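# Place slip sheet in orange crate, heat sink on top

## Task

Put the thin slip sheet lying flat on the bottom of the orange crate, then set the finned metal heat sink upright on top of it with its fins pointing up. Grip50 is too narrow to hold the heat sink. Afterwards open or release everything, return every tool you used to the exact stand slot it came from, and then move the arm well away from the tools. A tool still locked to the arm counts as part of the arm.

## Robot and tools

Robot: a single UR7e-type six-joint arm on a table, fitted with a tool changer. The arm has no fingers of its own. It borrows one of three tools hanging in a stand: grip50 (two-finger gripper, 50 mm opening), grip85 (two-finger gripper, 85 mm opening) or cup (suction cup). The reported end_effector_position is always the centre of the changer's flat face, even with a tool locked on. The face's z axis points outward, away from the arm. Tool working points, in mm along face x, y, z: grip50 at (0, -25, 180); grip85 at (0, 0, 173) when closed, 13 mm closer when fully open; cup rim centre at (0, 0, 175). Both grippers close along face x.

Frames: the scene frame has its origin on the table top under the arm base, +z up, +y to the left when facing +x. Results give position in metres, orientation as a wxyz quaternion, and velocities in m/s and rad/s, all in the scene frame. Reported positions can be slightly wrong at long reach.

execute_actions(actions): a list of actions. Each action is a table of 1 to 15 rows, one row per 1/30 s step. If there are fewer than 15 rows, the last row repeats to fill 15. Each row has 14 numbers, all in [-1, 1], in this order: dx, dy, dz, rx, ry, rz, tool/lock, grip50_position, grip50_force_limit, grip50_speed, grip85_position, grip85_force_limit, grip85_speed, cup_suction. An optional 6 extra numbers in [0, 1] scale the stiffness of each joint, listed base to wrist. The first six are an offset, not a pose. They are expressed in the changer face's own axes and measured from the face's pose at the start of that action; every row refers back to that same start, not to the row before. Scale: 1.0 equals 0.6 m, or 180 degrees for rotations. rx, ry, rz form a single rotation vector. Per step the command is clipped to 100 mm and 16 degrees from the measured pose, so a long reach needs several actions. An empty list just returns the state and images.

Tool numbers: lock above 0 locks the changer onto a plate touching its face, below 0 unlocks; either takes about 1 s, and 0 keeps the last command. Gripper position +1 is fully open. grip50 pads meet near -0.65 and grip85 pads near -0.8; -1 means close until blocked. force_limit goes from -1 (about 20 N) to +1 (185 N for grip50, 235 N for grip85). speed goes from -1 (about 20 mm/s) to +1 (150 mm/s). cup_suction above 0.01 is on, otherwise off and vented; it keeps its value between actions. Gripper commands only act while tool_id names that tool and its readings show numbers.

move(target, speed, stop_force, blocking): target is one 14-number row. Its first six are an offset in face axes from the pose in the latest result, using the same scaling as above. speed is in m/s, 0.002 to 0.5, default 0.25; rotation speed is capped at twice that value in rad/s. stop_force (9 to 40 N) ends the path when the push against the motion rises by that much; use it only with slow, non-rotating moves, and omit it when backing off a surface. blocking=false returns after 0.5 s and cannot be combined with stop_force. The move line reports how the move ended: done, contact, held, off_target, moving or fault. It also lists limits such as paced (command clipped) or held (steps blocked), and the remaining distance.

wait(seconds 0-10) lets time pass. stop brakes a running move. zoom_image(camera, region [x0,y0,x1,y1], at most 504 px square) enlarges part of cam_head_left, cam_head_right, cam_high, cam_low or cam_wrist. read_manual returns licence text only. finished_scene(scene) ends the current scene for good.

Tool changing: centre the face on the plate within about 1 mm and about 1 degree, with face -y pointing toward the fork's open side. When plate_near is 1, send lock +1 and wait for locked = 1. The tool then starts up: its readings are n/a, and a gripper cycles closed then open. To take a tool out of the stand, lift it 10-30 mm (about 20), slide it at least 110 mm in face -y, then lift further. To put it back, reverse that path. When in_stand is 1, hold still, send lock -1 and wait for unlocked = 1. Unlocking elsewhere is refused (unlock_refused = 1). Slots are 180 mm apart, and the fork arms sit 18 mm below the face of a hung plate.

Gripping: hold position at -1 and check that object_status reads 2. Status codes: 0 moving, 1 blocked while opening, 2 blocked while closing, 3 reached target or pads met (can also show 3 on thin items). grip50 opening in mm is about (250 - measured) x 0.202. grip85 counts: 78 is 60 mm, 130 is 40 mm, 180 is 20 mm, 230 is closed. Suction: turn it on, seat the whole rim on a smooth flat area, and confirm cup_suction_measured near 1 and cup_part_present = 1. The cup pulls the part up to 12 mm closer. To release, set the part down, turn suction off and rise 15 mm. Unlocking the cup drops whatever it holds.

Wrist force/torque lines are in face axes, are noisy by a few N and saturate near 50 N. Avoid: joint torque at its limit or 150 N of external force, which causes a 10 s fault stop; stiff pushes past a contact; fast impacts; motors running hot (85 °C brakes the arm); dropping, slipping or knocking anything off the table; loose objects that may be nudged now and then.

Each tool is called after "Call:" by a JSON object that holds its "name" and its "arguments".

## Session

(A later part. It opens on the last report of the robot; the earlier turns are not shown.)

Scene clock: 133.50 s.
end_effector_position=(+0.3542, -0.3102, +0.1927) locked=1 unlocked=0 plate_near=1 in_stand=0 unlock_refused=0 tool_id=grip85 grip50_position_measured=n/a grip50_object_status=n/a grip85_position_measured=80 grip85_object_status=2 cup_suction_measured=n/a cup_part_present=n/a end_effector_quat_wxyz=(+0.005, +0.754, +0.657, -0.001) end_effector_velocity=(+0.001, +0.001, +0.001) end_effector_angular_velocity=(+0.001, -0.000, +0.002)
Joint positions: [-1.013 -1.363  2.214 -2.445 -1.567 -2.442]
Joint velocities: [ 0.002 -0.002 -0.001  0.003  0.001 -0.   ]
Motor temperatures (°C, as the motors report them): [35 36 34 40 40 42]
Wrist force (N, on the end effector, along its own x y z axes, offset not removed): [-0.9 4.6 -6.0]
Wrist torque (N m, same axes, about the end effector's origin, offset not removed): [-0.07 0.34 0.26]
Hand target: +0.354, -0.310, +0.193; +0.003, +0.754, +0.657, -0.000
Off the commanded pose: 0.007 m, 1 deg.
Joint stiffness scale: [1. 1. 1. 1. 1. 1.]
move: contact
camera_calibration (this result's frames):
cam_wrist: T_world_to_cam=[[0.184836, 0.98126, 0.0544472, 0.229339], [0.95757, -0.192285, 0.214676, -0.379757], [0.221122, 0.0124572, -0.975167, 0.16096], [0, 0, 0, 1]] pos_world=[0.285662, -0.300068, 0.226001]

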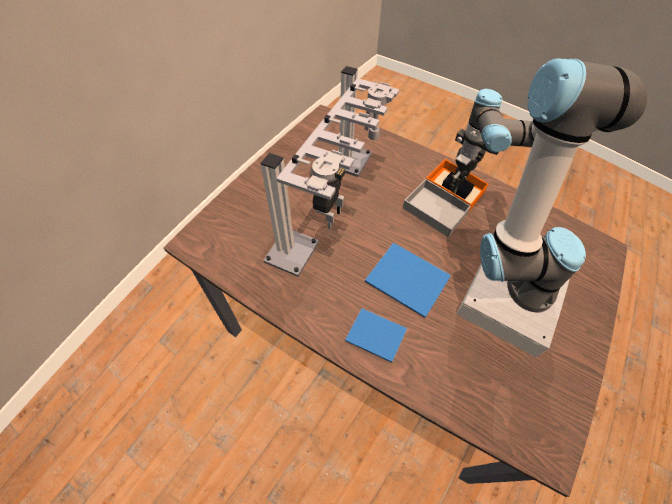

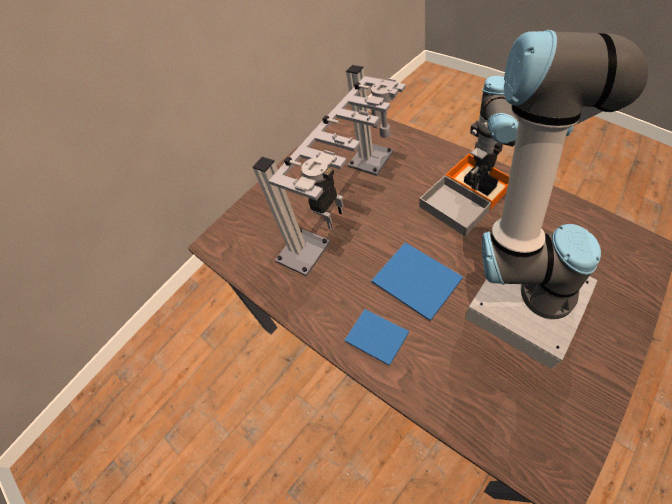

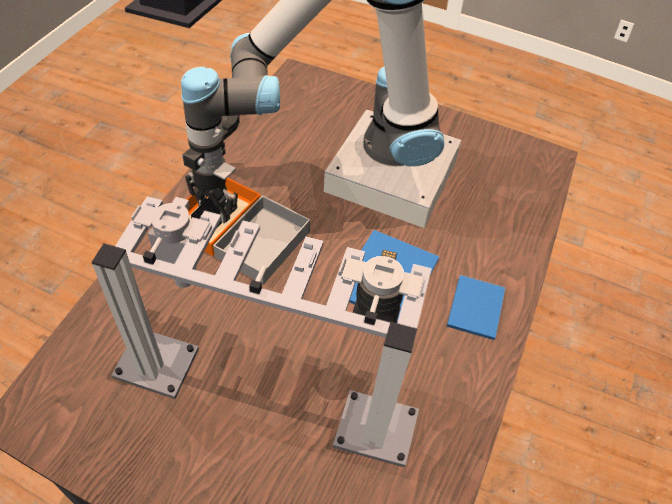

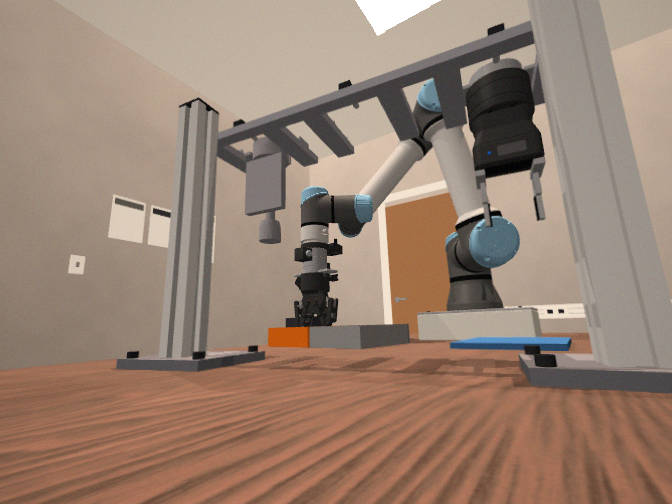

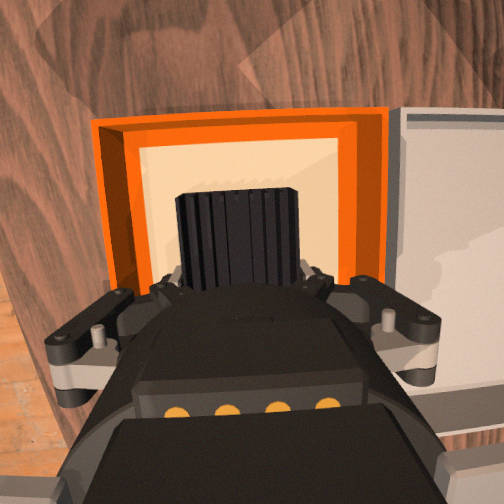

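Call:
{"name": "move", "arguments": {"target": [0,0,0,0,0,0,0,1,0,0,0.75,-0.3,0,0]}}

Call:
{"name": "move", "arguments": {"target": [0,0,-0.1,0.0015,0.0015,0,0,1,0,0,0.75,-0.3,0,0], "speed": 0.12}}

Call:
{"name": "move", "arguments": {"target": [0.504,0.144,-0.22,0,0,-0.0875,0,1,0,0,1,0,0,0]}}

Scene clock: 141.33 s.
end_effector_position=(+0.3542, -0.3102, +0.1928) locked=1 unlocked=0 plate_near=1 in_stand=0 unlock_refused=0 tool_id=grip85 grip50_position_measured=n/a grip50_object_status=n/a grip85_position_measured=35 grip85_object_status=3 cup_suction_measured=n/a cup_part_present=n/a end_effector_quat_wxyz=(+0.005, +0.754, +0.657, -0.001) end_effector_velocity=(+0.000, -0.000, +0.000) end_effector_angular_velocity=(-0.002, -0.001, +0.000)
Joint positions: [-1.013 -1.364  2.214 -2.444 -1.567 -2.442]
Joint velocities: [ 0.    -0.     0.    -0.002  0.     0.   ]
Motor temperatures (°C, as the motors report them): [35 36 34 40 40 42]
Wrist force (N, on the end effector, along its own x y z axes, offset not removed): [-0.7 4.3 2.1]
Wrist torque (N m, same axes, about the end effector's origin, offset not removed): [0.11 0.19 0.20]
Hand target: +0.354, -0.310, +0.193; +0.005, +0.754, +0.657, -0.001
Off the commanded pose: 0.000 m, 0 deg.
Joint stiffness scale: [1. 1. 1. 1. 1. 1.]
move: done
camera_calibration (this result's frames):
cam_wrist: T_world_to_cam=[[0.184842, 0.981251, 0.0545944, 0.229234], [0.957593, -0.192322, 0.21454, -0.379724], [0.221017, 0.0126232, -0.975188, 0.161202], [0, 0, 0, 1]] pos_world=[0.28562, -0.3, 0.226153]

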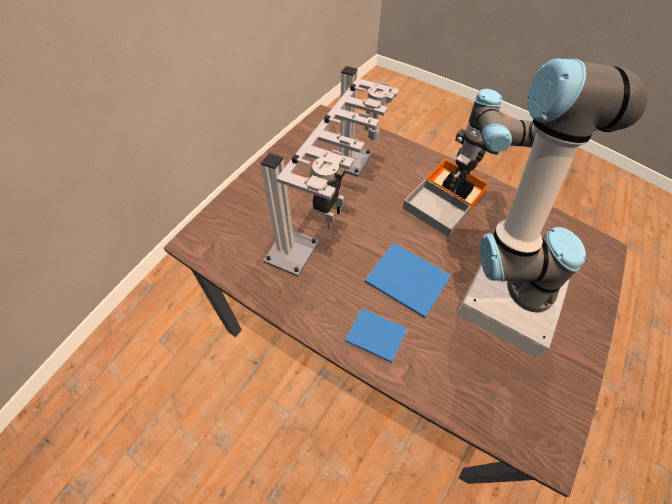

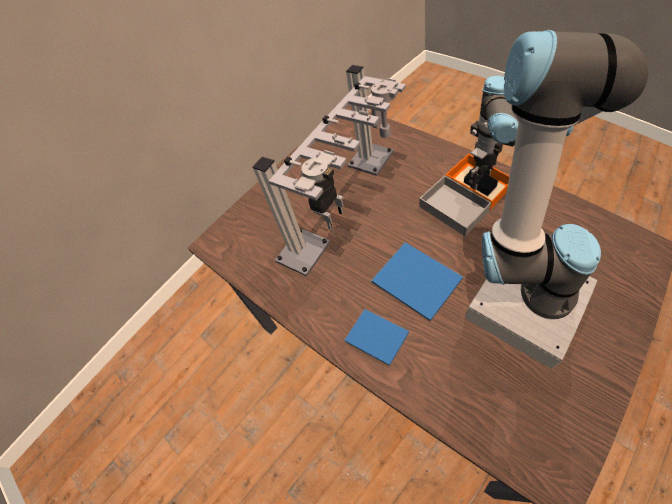

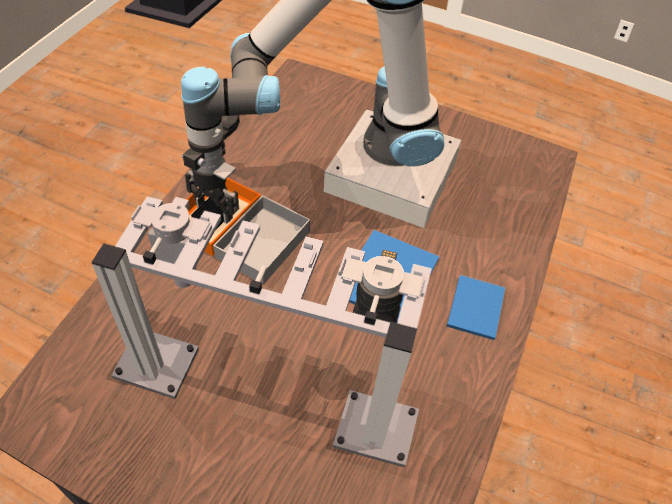

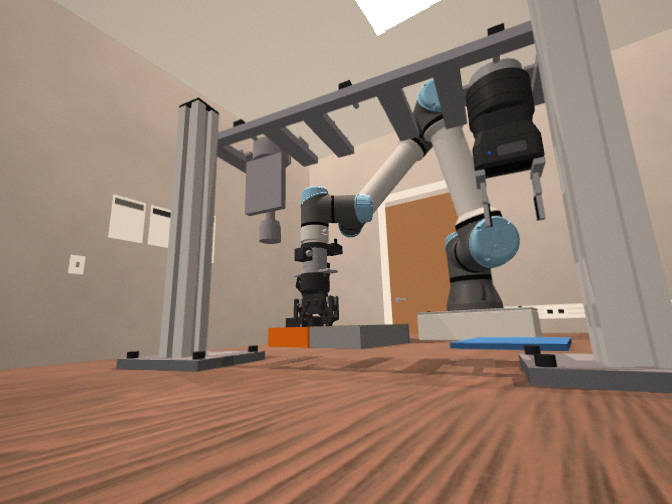

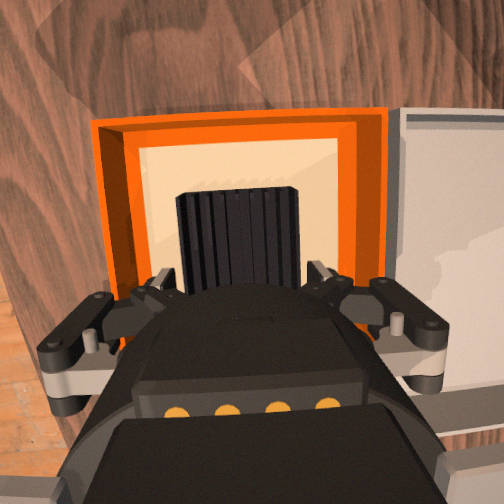

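Scene clock: 142.40 s.
end_effector_position=(+0.3533, -0.3085, +0.2504) locked=1 unlocked=0 plate_near=1 in_stand=0 unlock_refused=0 tool_id=grip85 grip50_position_measured=n/a grip50_object_status=n/a grip85_position_measured=35 grip85_object_status=3 cup_suction_measured=n/a cup_part_present=n/a end_effector_quat_wxyz=(-0.001, +0.754, +0.657, +0.000) end_effector_velocity=(-0.001, +0.001, -0.000) end_effector_angular_velocity=(+0.011, +0.008, +0.000)
Joint positions: [-1.013 -1.482  2.152 -2.253 -1.567 -2.442]
Joint velocities: [-0.001 -0.001 -0.002  0.017 -0.001 -0.001]
Motor temperatures (°C, as the motors report them): [35 36 34 40 40 42]
Wrist force (N, on the end effector, along its own x y z axes, offset not removed): [1.0 2.9 2.1]
Wrist torque (N m, same axes, about the end effector's origin, offset not removed): [0.04 0.05 0.29]
Hand target: +0.354, -0.310, +0.253; +0.001, +0.754, +0.657, -0.000
Off the commanded pose: 0.003 m, 0 deg.
Joint stiffness scale: [1. 1. 1. 1. 1. 1.]
move: done
camera_calibration (this result's frames):
cam_wrist: T_world_to_cam=[[0.185199, 0.980732, 0.0621711, 0.222425], [0.958752, -0.194205, 0.207554, -0.390207], [0.215628, 0.021168, -0.976246, 0.222321], [0, 0, 0, 1]] pos_world=[0.284981, -0.298626, 0.284201]

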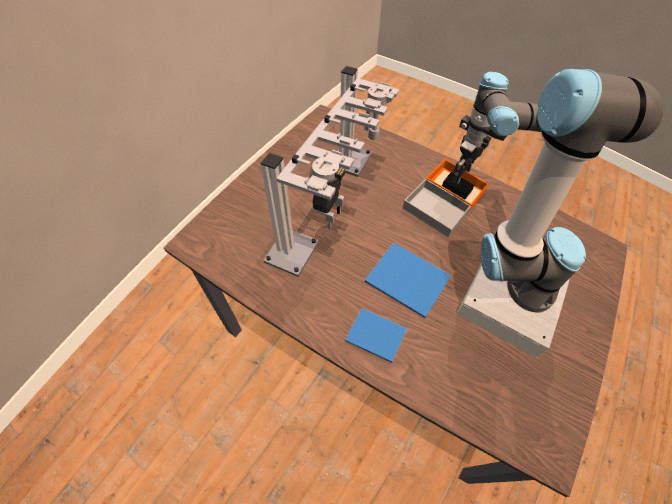

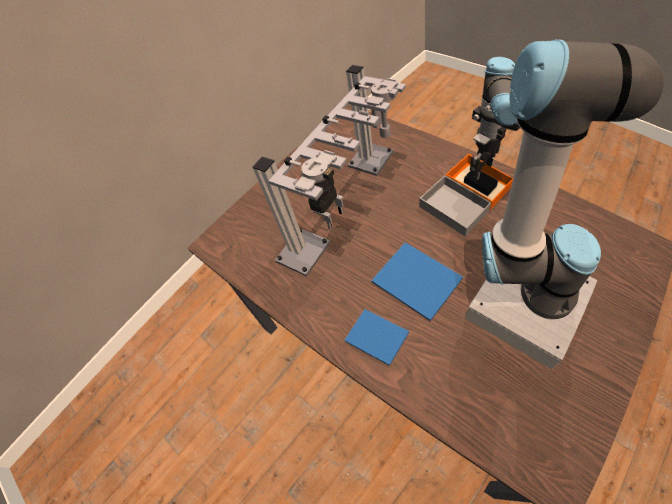

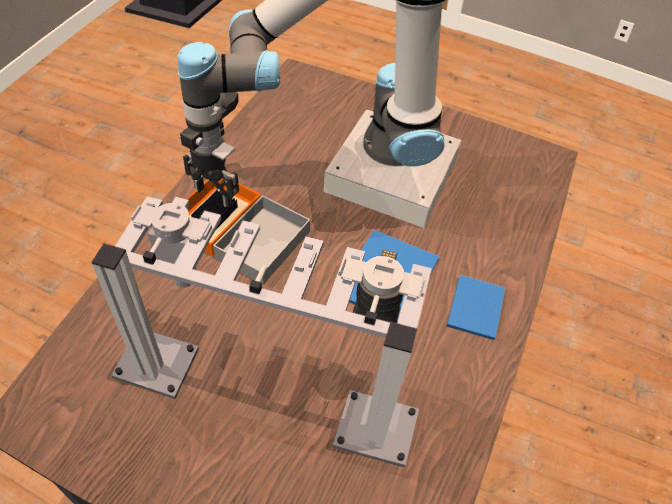

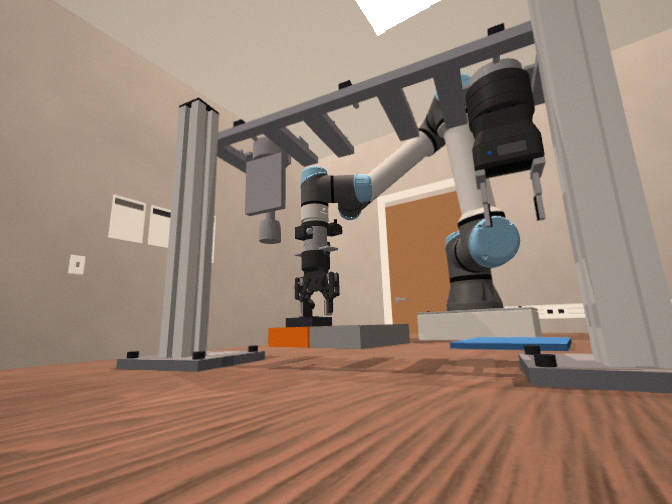

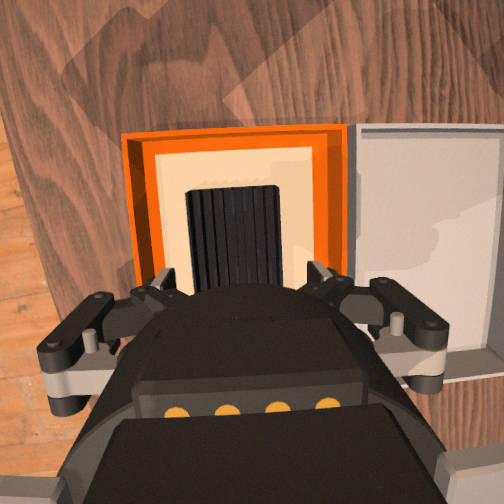

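Scene clock: 144.40 s.
end_effector_position=(+0.4791, -0.0217, +0.3813) locked=1 unlocked=0 plate_near=1 in_stand=0 unlock_refused=0 tool_id=grip85 grip50_position_measured=n/a grip50_object_status=n/a grip85_position_measured=3 grip85_object_status=3 cup_suction_measured=n/a cup_part_present=n/a end_effector_quat_wxyz=(-0.001, +0.657, +0.754, -0.000) end_effector_velocity=(+0.001, +0.002, +0.002) end_effector_angular_velocity=(+0.001, +0.005, -0.005)
Joint positions: [-0.325 -1.615  1.913 -1.88  -1.577 -2.028]
Joint velocities: [ 0.006  0.004 -0.009  0.01  -0.001  0.011]
Motor temperatures (°C, as the motors report them): [35 36 34 40 40 42]
Wrist force (N, on the end effector, along its own x y z axes, offset not removed): [0.6 3.4 2.1]
Wrist torque (N m, same axes, about the end effector's origin, offset not removed): [0.01 0.07 0.19]
Hand target: +0.480, -0.021, +0.382; -0.000, +0.657, +0.754, -0.001
Off the commanded pose: 0.002 m, 0 deg.
Joint stiffness scale: [1. 1. 1. 1. 1. 1.]
move: done
camera_calibration (this result's frames):
cam_wrist: T_world_to_cam=[[-0.087177, 0.994291, 0.0615193, 0.0407302], [0.975685, 0.0727536, 0.206748, -0.484268], [0.201092, 0.0780472, -0.976458, 0.32521], [0, 0, 0, 1]] pos_world=[0.410646, -0.0306472, 0.41517]

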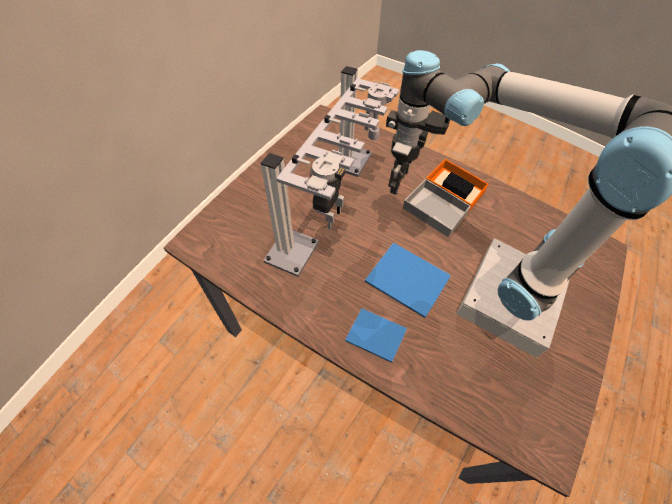

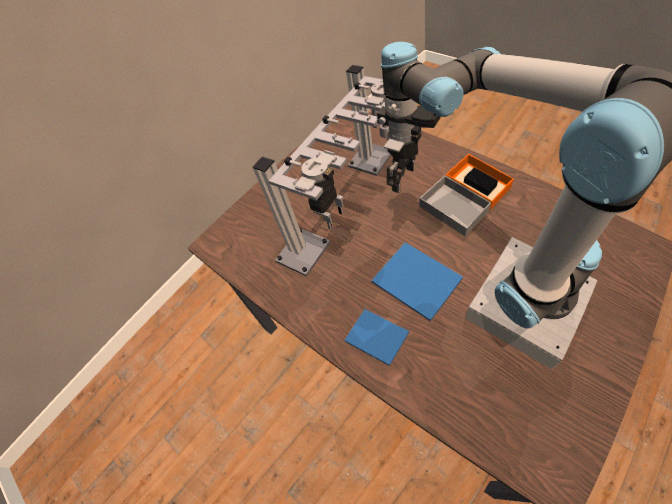

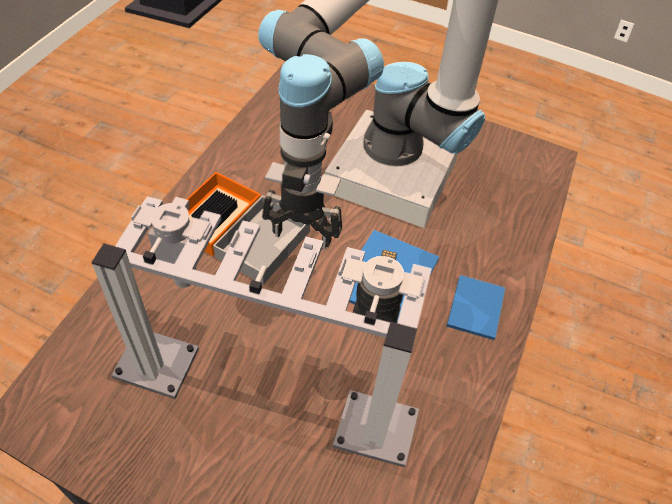

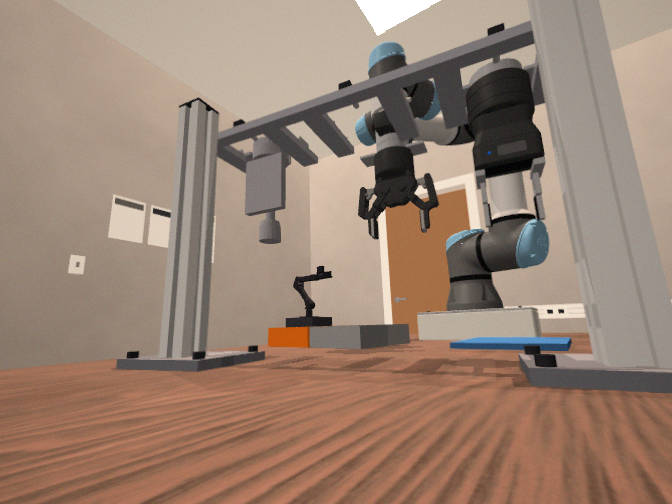

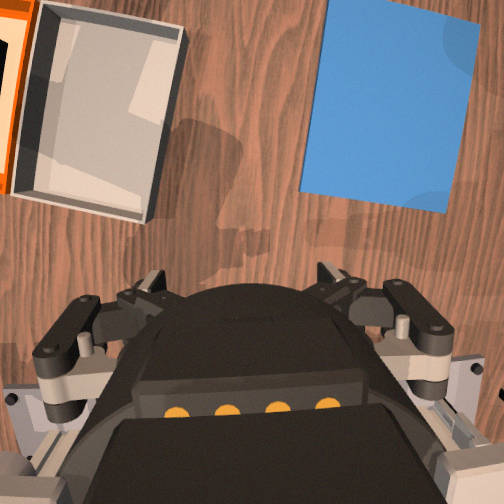

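Call:
{"name": "move", "arguments": {"target": [0,0.245,0,0,0,0,0,1,0,0,1,0,0,0], "speed": 0.12}}

Call:
{"name": "move", "arguments": {"target": [0,0,0.041,0,0,0,0,1,0,0,1,0,0,0], "speed": 0.02, "stop_force": 20}}

Call:
{"name": "execute_actions", "arguments": {"actions": [[[0,0,0.003,0,0,0,0,1,0,0,1,0,0,0]],[[0,0,0,0,0,0,-1,1,0,0,1,0,0,0]],[[0,0,0,0,0,0,-1,1,0,0,1,0,0,0]],[[0,0,0,0,0,0,-1,1,0,0,1,0,0,0]]]}}

Scene clock: 148.87 s.
end_effector_position=(+0.6235, -0.0026, +0.3814) locked=1 unlocked=0 plate_near=1 in_stand=0 unlock_refused=0 tool_id=grip85 grip50_position_measured=n/a grip50_object_status=n/a grip85_position_measured=3 grip85_object_status=3 cup_suction_measured=n/a cup_part_present=n/a end_effector_quat_wxyz=(-0.001, +0.658, +0.753, -0.000) end_effector_velocity=(+0.002, +0.000, +0.003) end_effector_angular_velocity=(-0.001, -0.000, -0.001)
Joint positions: [-0.219 -1.274  1.521 -1.828 -1.578 -1.921]
Joint velocities: [ 0.002  0.003 -0.011  0.008 -0.001  0.003]
Motor temperatures (°C, as the motors report them): [35 37 34 40 40 42]
Wrist force (N, on the end effector, along its own x y z axes, offset not removed): [-0.7 3.5 2.2]
Wrist torque (N m, same axes, about the end effector's origin, offset not removed): [0.07 0.14 0.15]
Hand target: +0.625, -0.002, +0.381; -0.001, +0.657, +0.754, -0.001
Off the commanded pose: 0.002 m, 0 deg.
Joint stiffness scale: [1. 1. 1. 1. 1. 1.]
move: done
camera_calibration (this result's frames):
cam_wrist: T_world_to_cam=[[-0.086065, 0.99437, 0.0618093, 0.0335788], [0.975671, 0.0715652, 0.207231, -0.626691], [0.201641, 0.0781409, -0.976338, 0.294352], [0, 0, 0, 1]] pos_world=[0.554981, -0.0115414, 0.415181]

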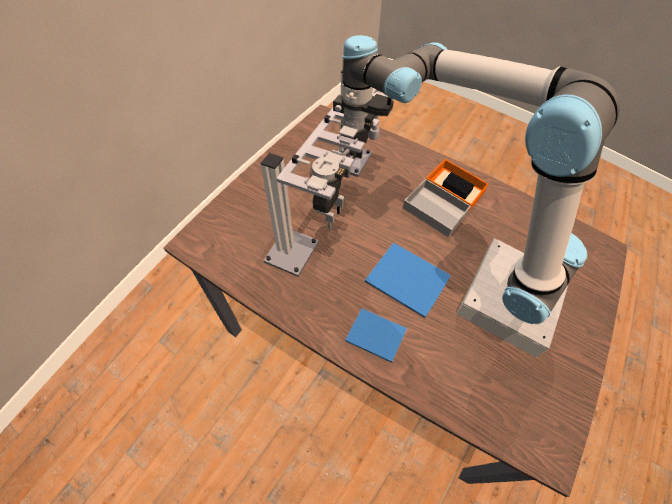

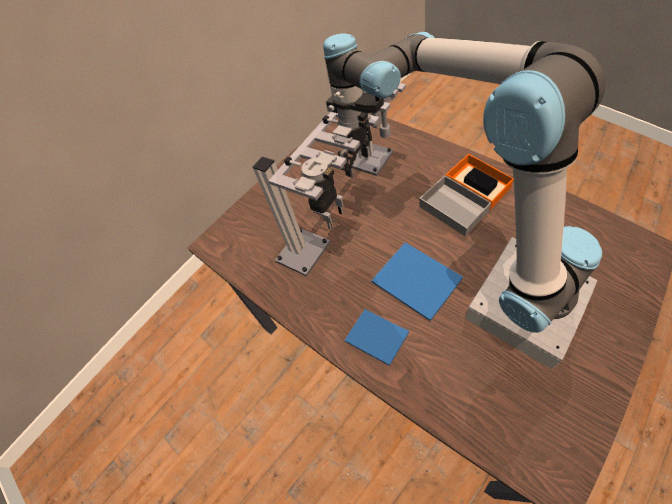

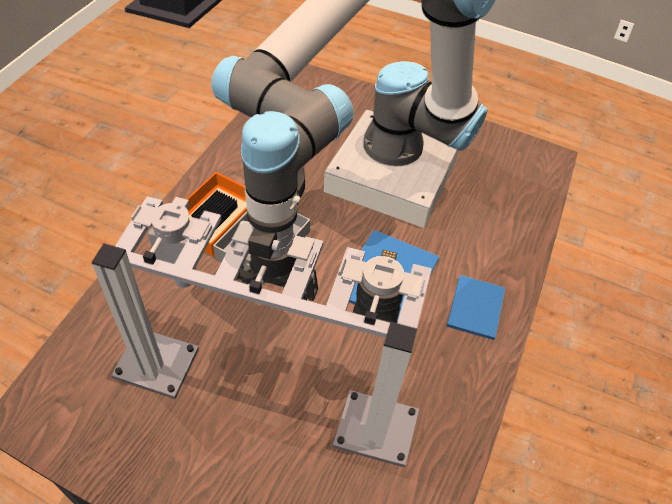

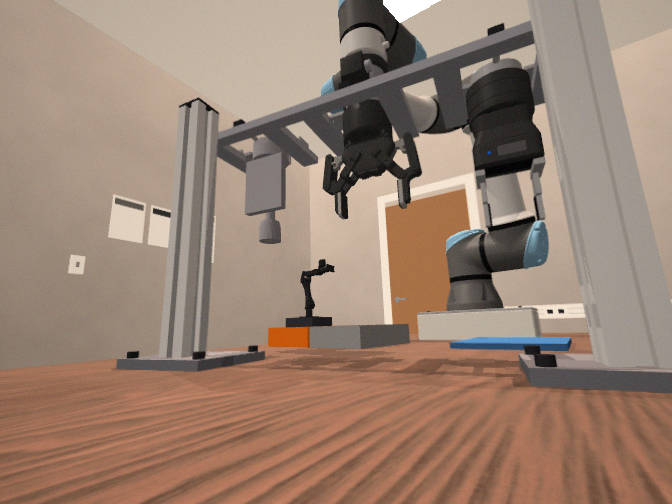

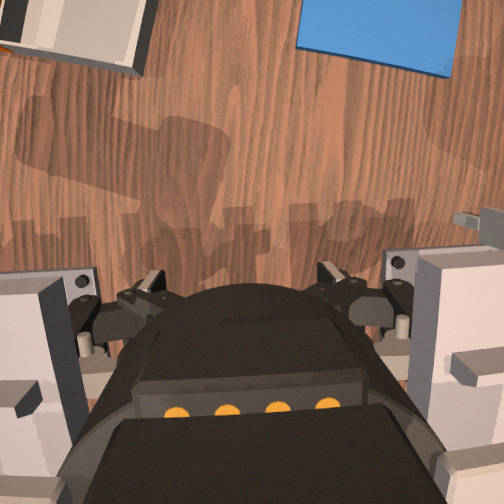

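Scene clock: 150.43 s.
end_effector_position=(+0.6241, -0.0026, +0.3601) locked=1 unlocked=0 plate_near=1 in_stand=1 unlock_refused=0 tool_id=grip85 grip50_position_measured=n/a grip50_object_status=n/a grip85_position_measured=3 grip85_object_status=3 cup_suction_measured=n/a cup_part_present=n/a end_effector_quat_wxyz=(+0.002, +0.658, +0.753, +0.001) end_effector_velocity=(+0.001, -0.000, -0.000) end_effector_angular_velocity=(-0.002, -0.007, +0.000)
Joint positions: [-0.219 -1.26   1.56  -1.886 -1.578 -1.921]
Joint velocities: [ 0.    -0.     0.002 -0.01  -0.    -0.   ]
Motor temperatures (°C, as the motors report them): [35 37 34 40 40 42]
Wrist force (N, on the end effector, along its own x y z axes, offset not removed): [0.6 2.8 3.0]
Wrist torque (N m, same axes, about the end effector's origin, offset not removed): [-0.03 0.13 0.22]
Hand target: +0.623, -0.003, +0.357; -0.001, +0.658, +0.753, -0.000
Off the commanded pose: 0.003 m, 0 deg.
Joint stiffness scale: [1. 1. 1. 1. 1. 1.]
move: done
camera_calibration (this result's frames):
cam_wrist: T_world_to_cam=[[-0.0862944, 0.994441, 0.0603335, 0.0355513], [0.974647, 0.0717181, 0.211942, -0.623937], [0.206437, 0.0770933, -0.975418, 0.27015], [0, 0, 0, 1]] pos_world=[0.555418, -0.0114328, 0.393603]

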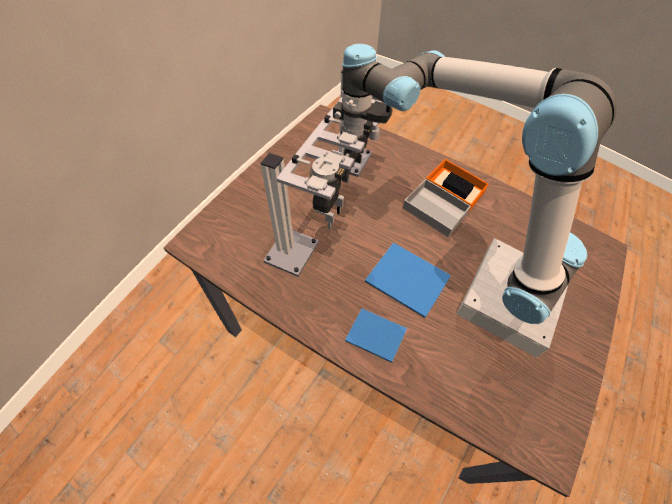

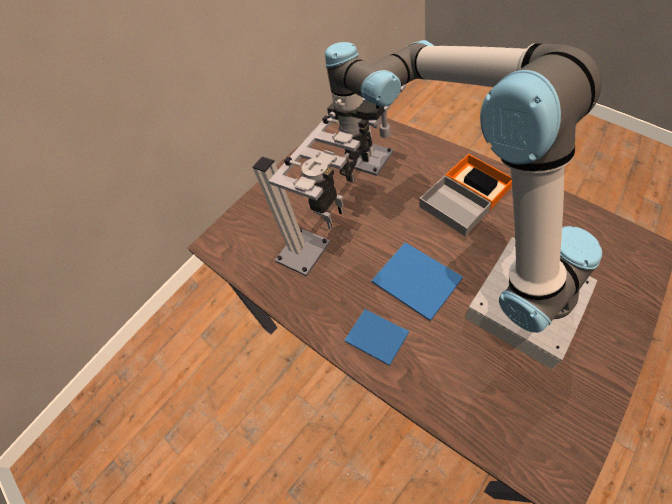

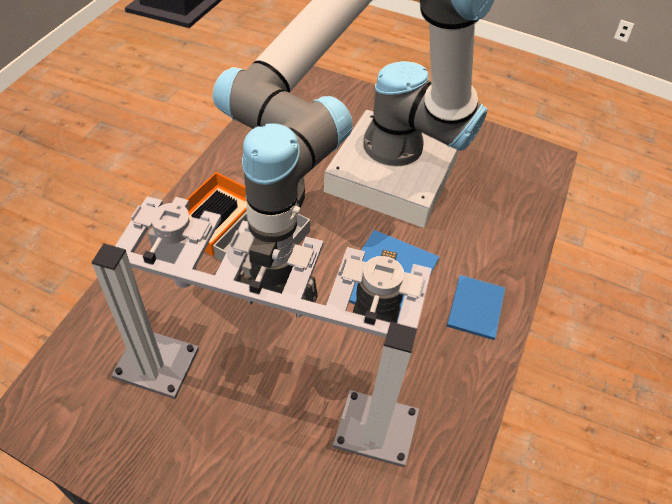

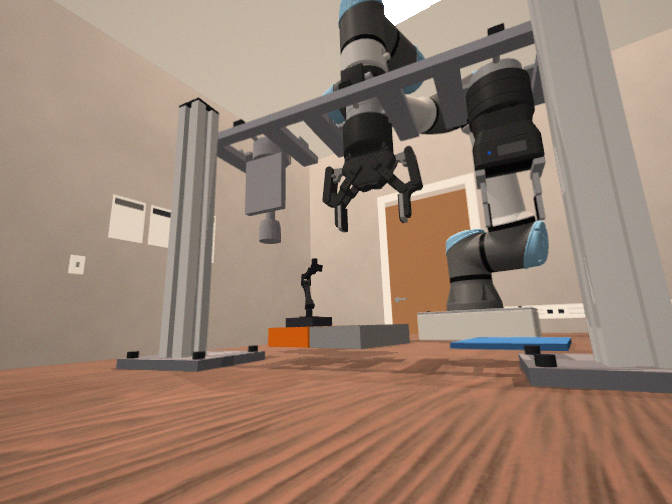

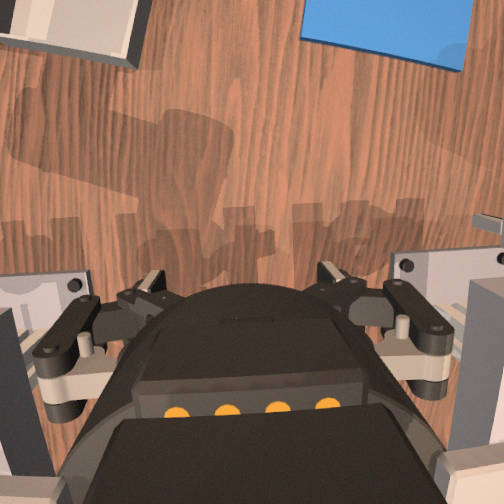

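Scene clock: 152.43 s.
end_effector_position=(+0.6246, -0.0027, +0.3600) locked=0 unlocked=1 plate_near=1 in_stand=1 unlock_refused=0 tool_id=none grip50_position_measured=n/a grip50_object_status=n/a grip85_position_measured=n/a grip85_object_status=n/a cup_suction_measured=n/a cup_part_present=n/a end_effector_quat_wxyz=(+0.003, +0.658, +0.753, +0.002) end_effector_velocity=(+0.000, +0.000, +0.001) end_effector_angular_velocity=(-0.001, -0.001, -0.000)
Joint positions: [-0.219 -1.26   1.56  -1.89  -1.578 -1.921]
Joint velocities: [ 0.    -0.001 -0.    -0.    -0.001  0.001]
Motor temperatures (°C, as the motors report them): [35 37 34 40 40 42]
Wrist force (N, on the end effector, along its own x y z axes, offset not removed): [0.4 4.3 1.8]
Wrist torque (N m, same axes, about the end effector's origin, offset not removed): [0.07 0.07 0.22]
Hand target: +0.625, -0.003, +0.360; +0.003, +0.658, +0.753, +0.002
Off the commanded pose: 0.000 m, 0 deg.
Joint stiffness scale: [1. 1. 1. 1. 1. 1.]
camera_calibration (this result's frames):
cam_wrist: T_world_to_cam=[[-0.086394, 0.994467, 0.0597655, 0.0359612], [0.974076, 0.0717286, 0.214549, -0.624965], [0.209075, 0.0767518, -0.974883, 0.268091], [0, 0, 0, 1]] pos_world=[0.555819, -0.0115109, 0.393294]

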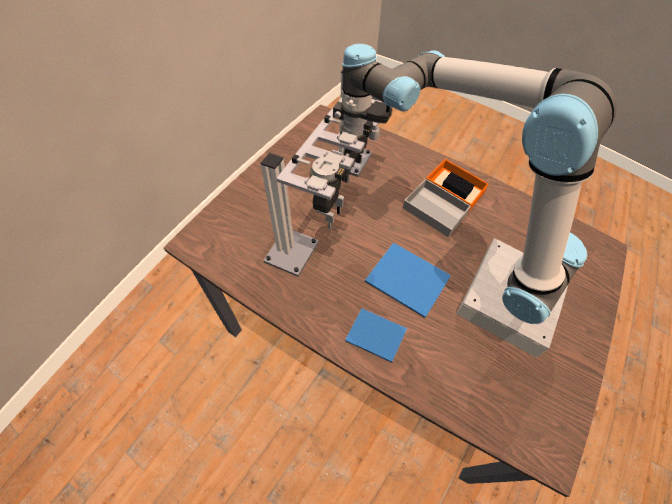

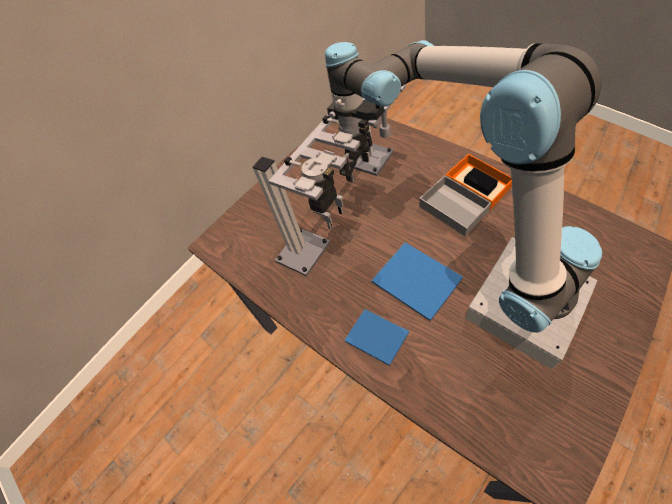

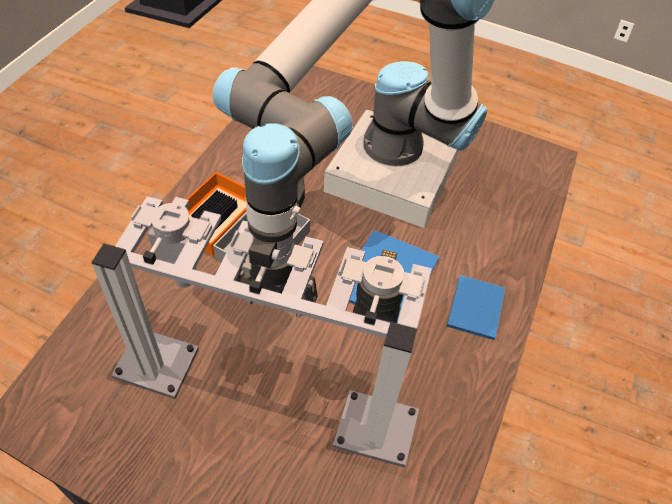

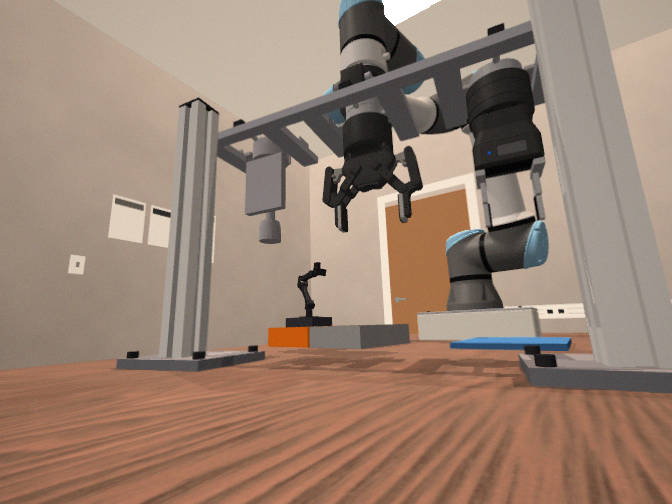

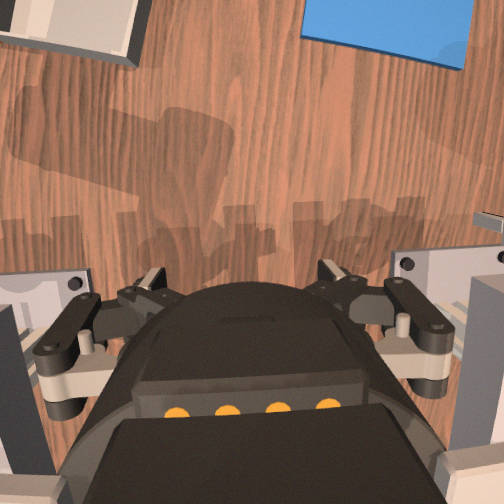

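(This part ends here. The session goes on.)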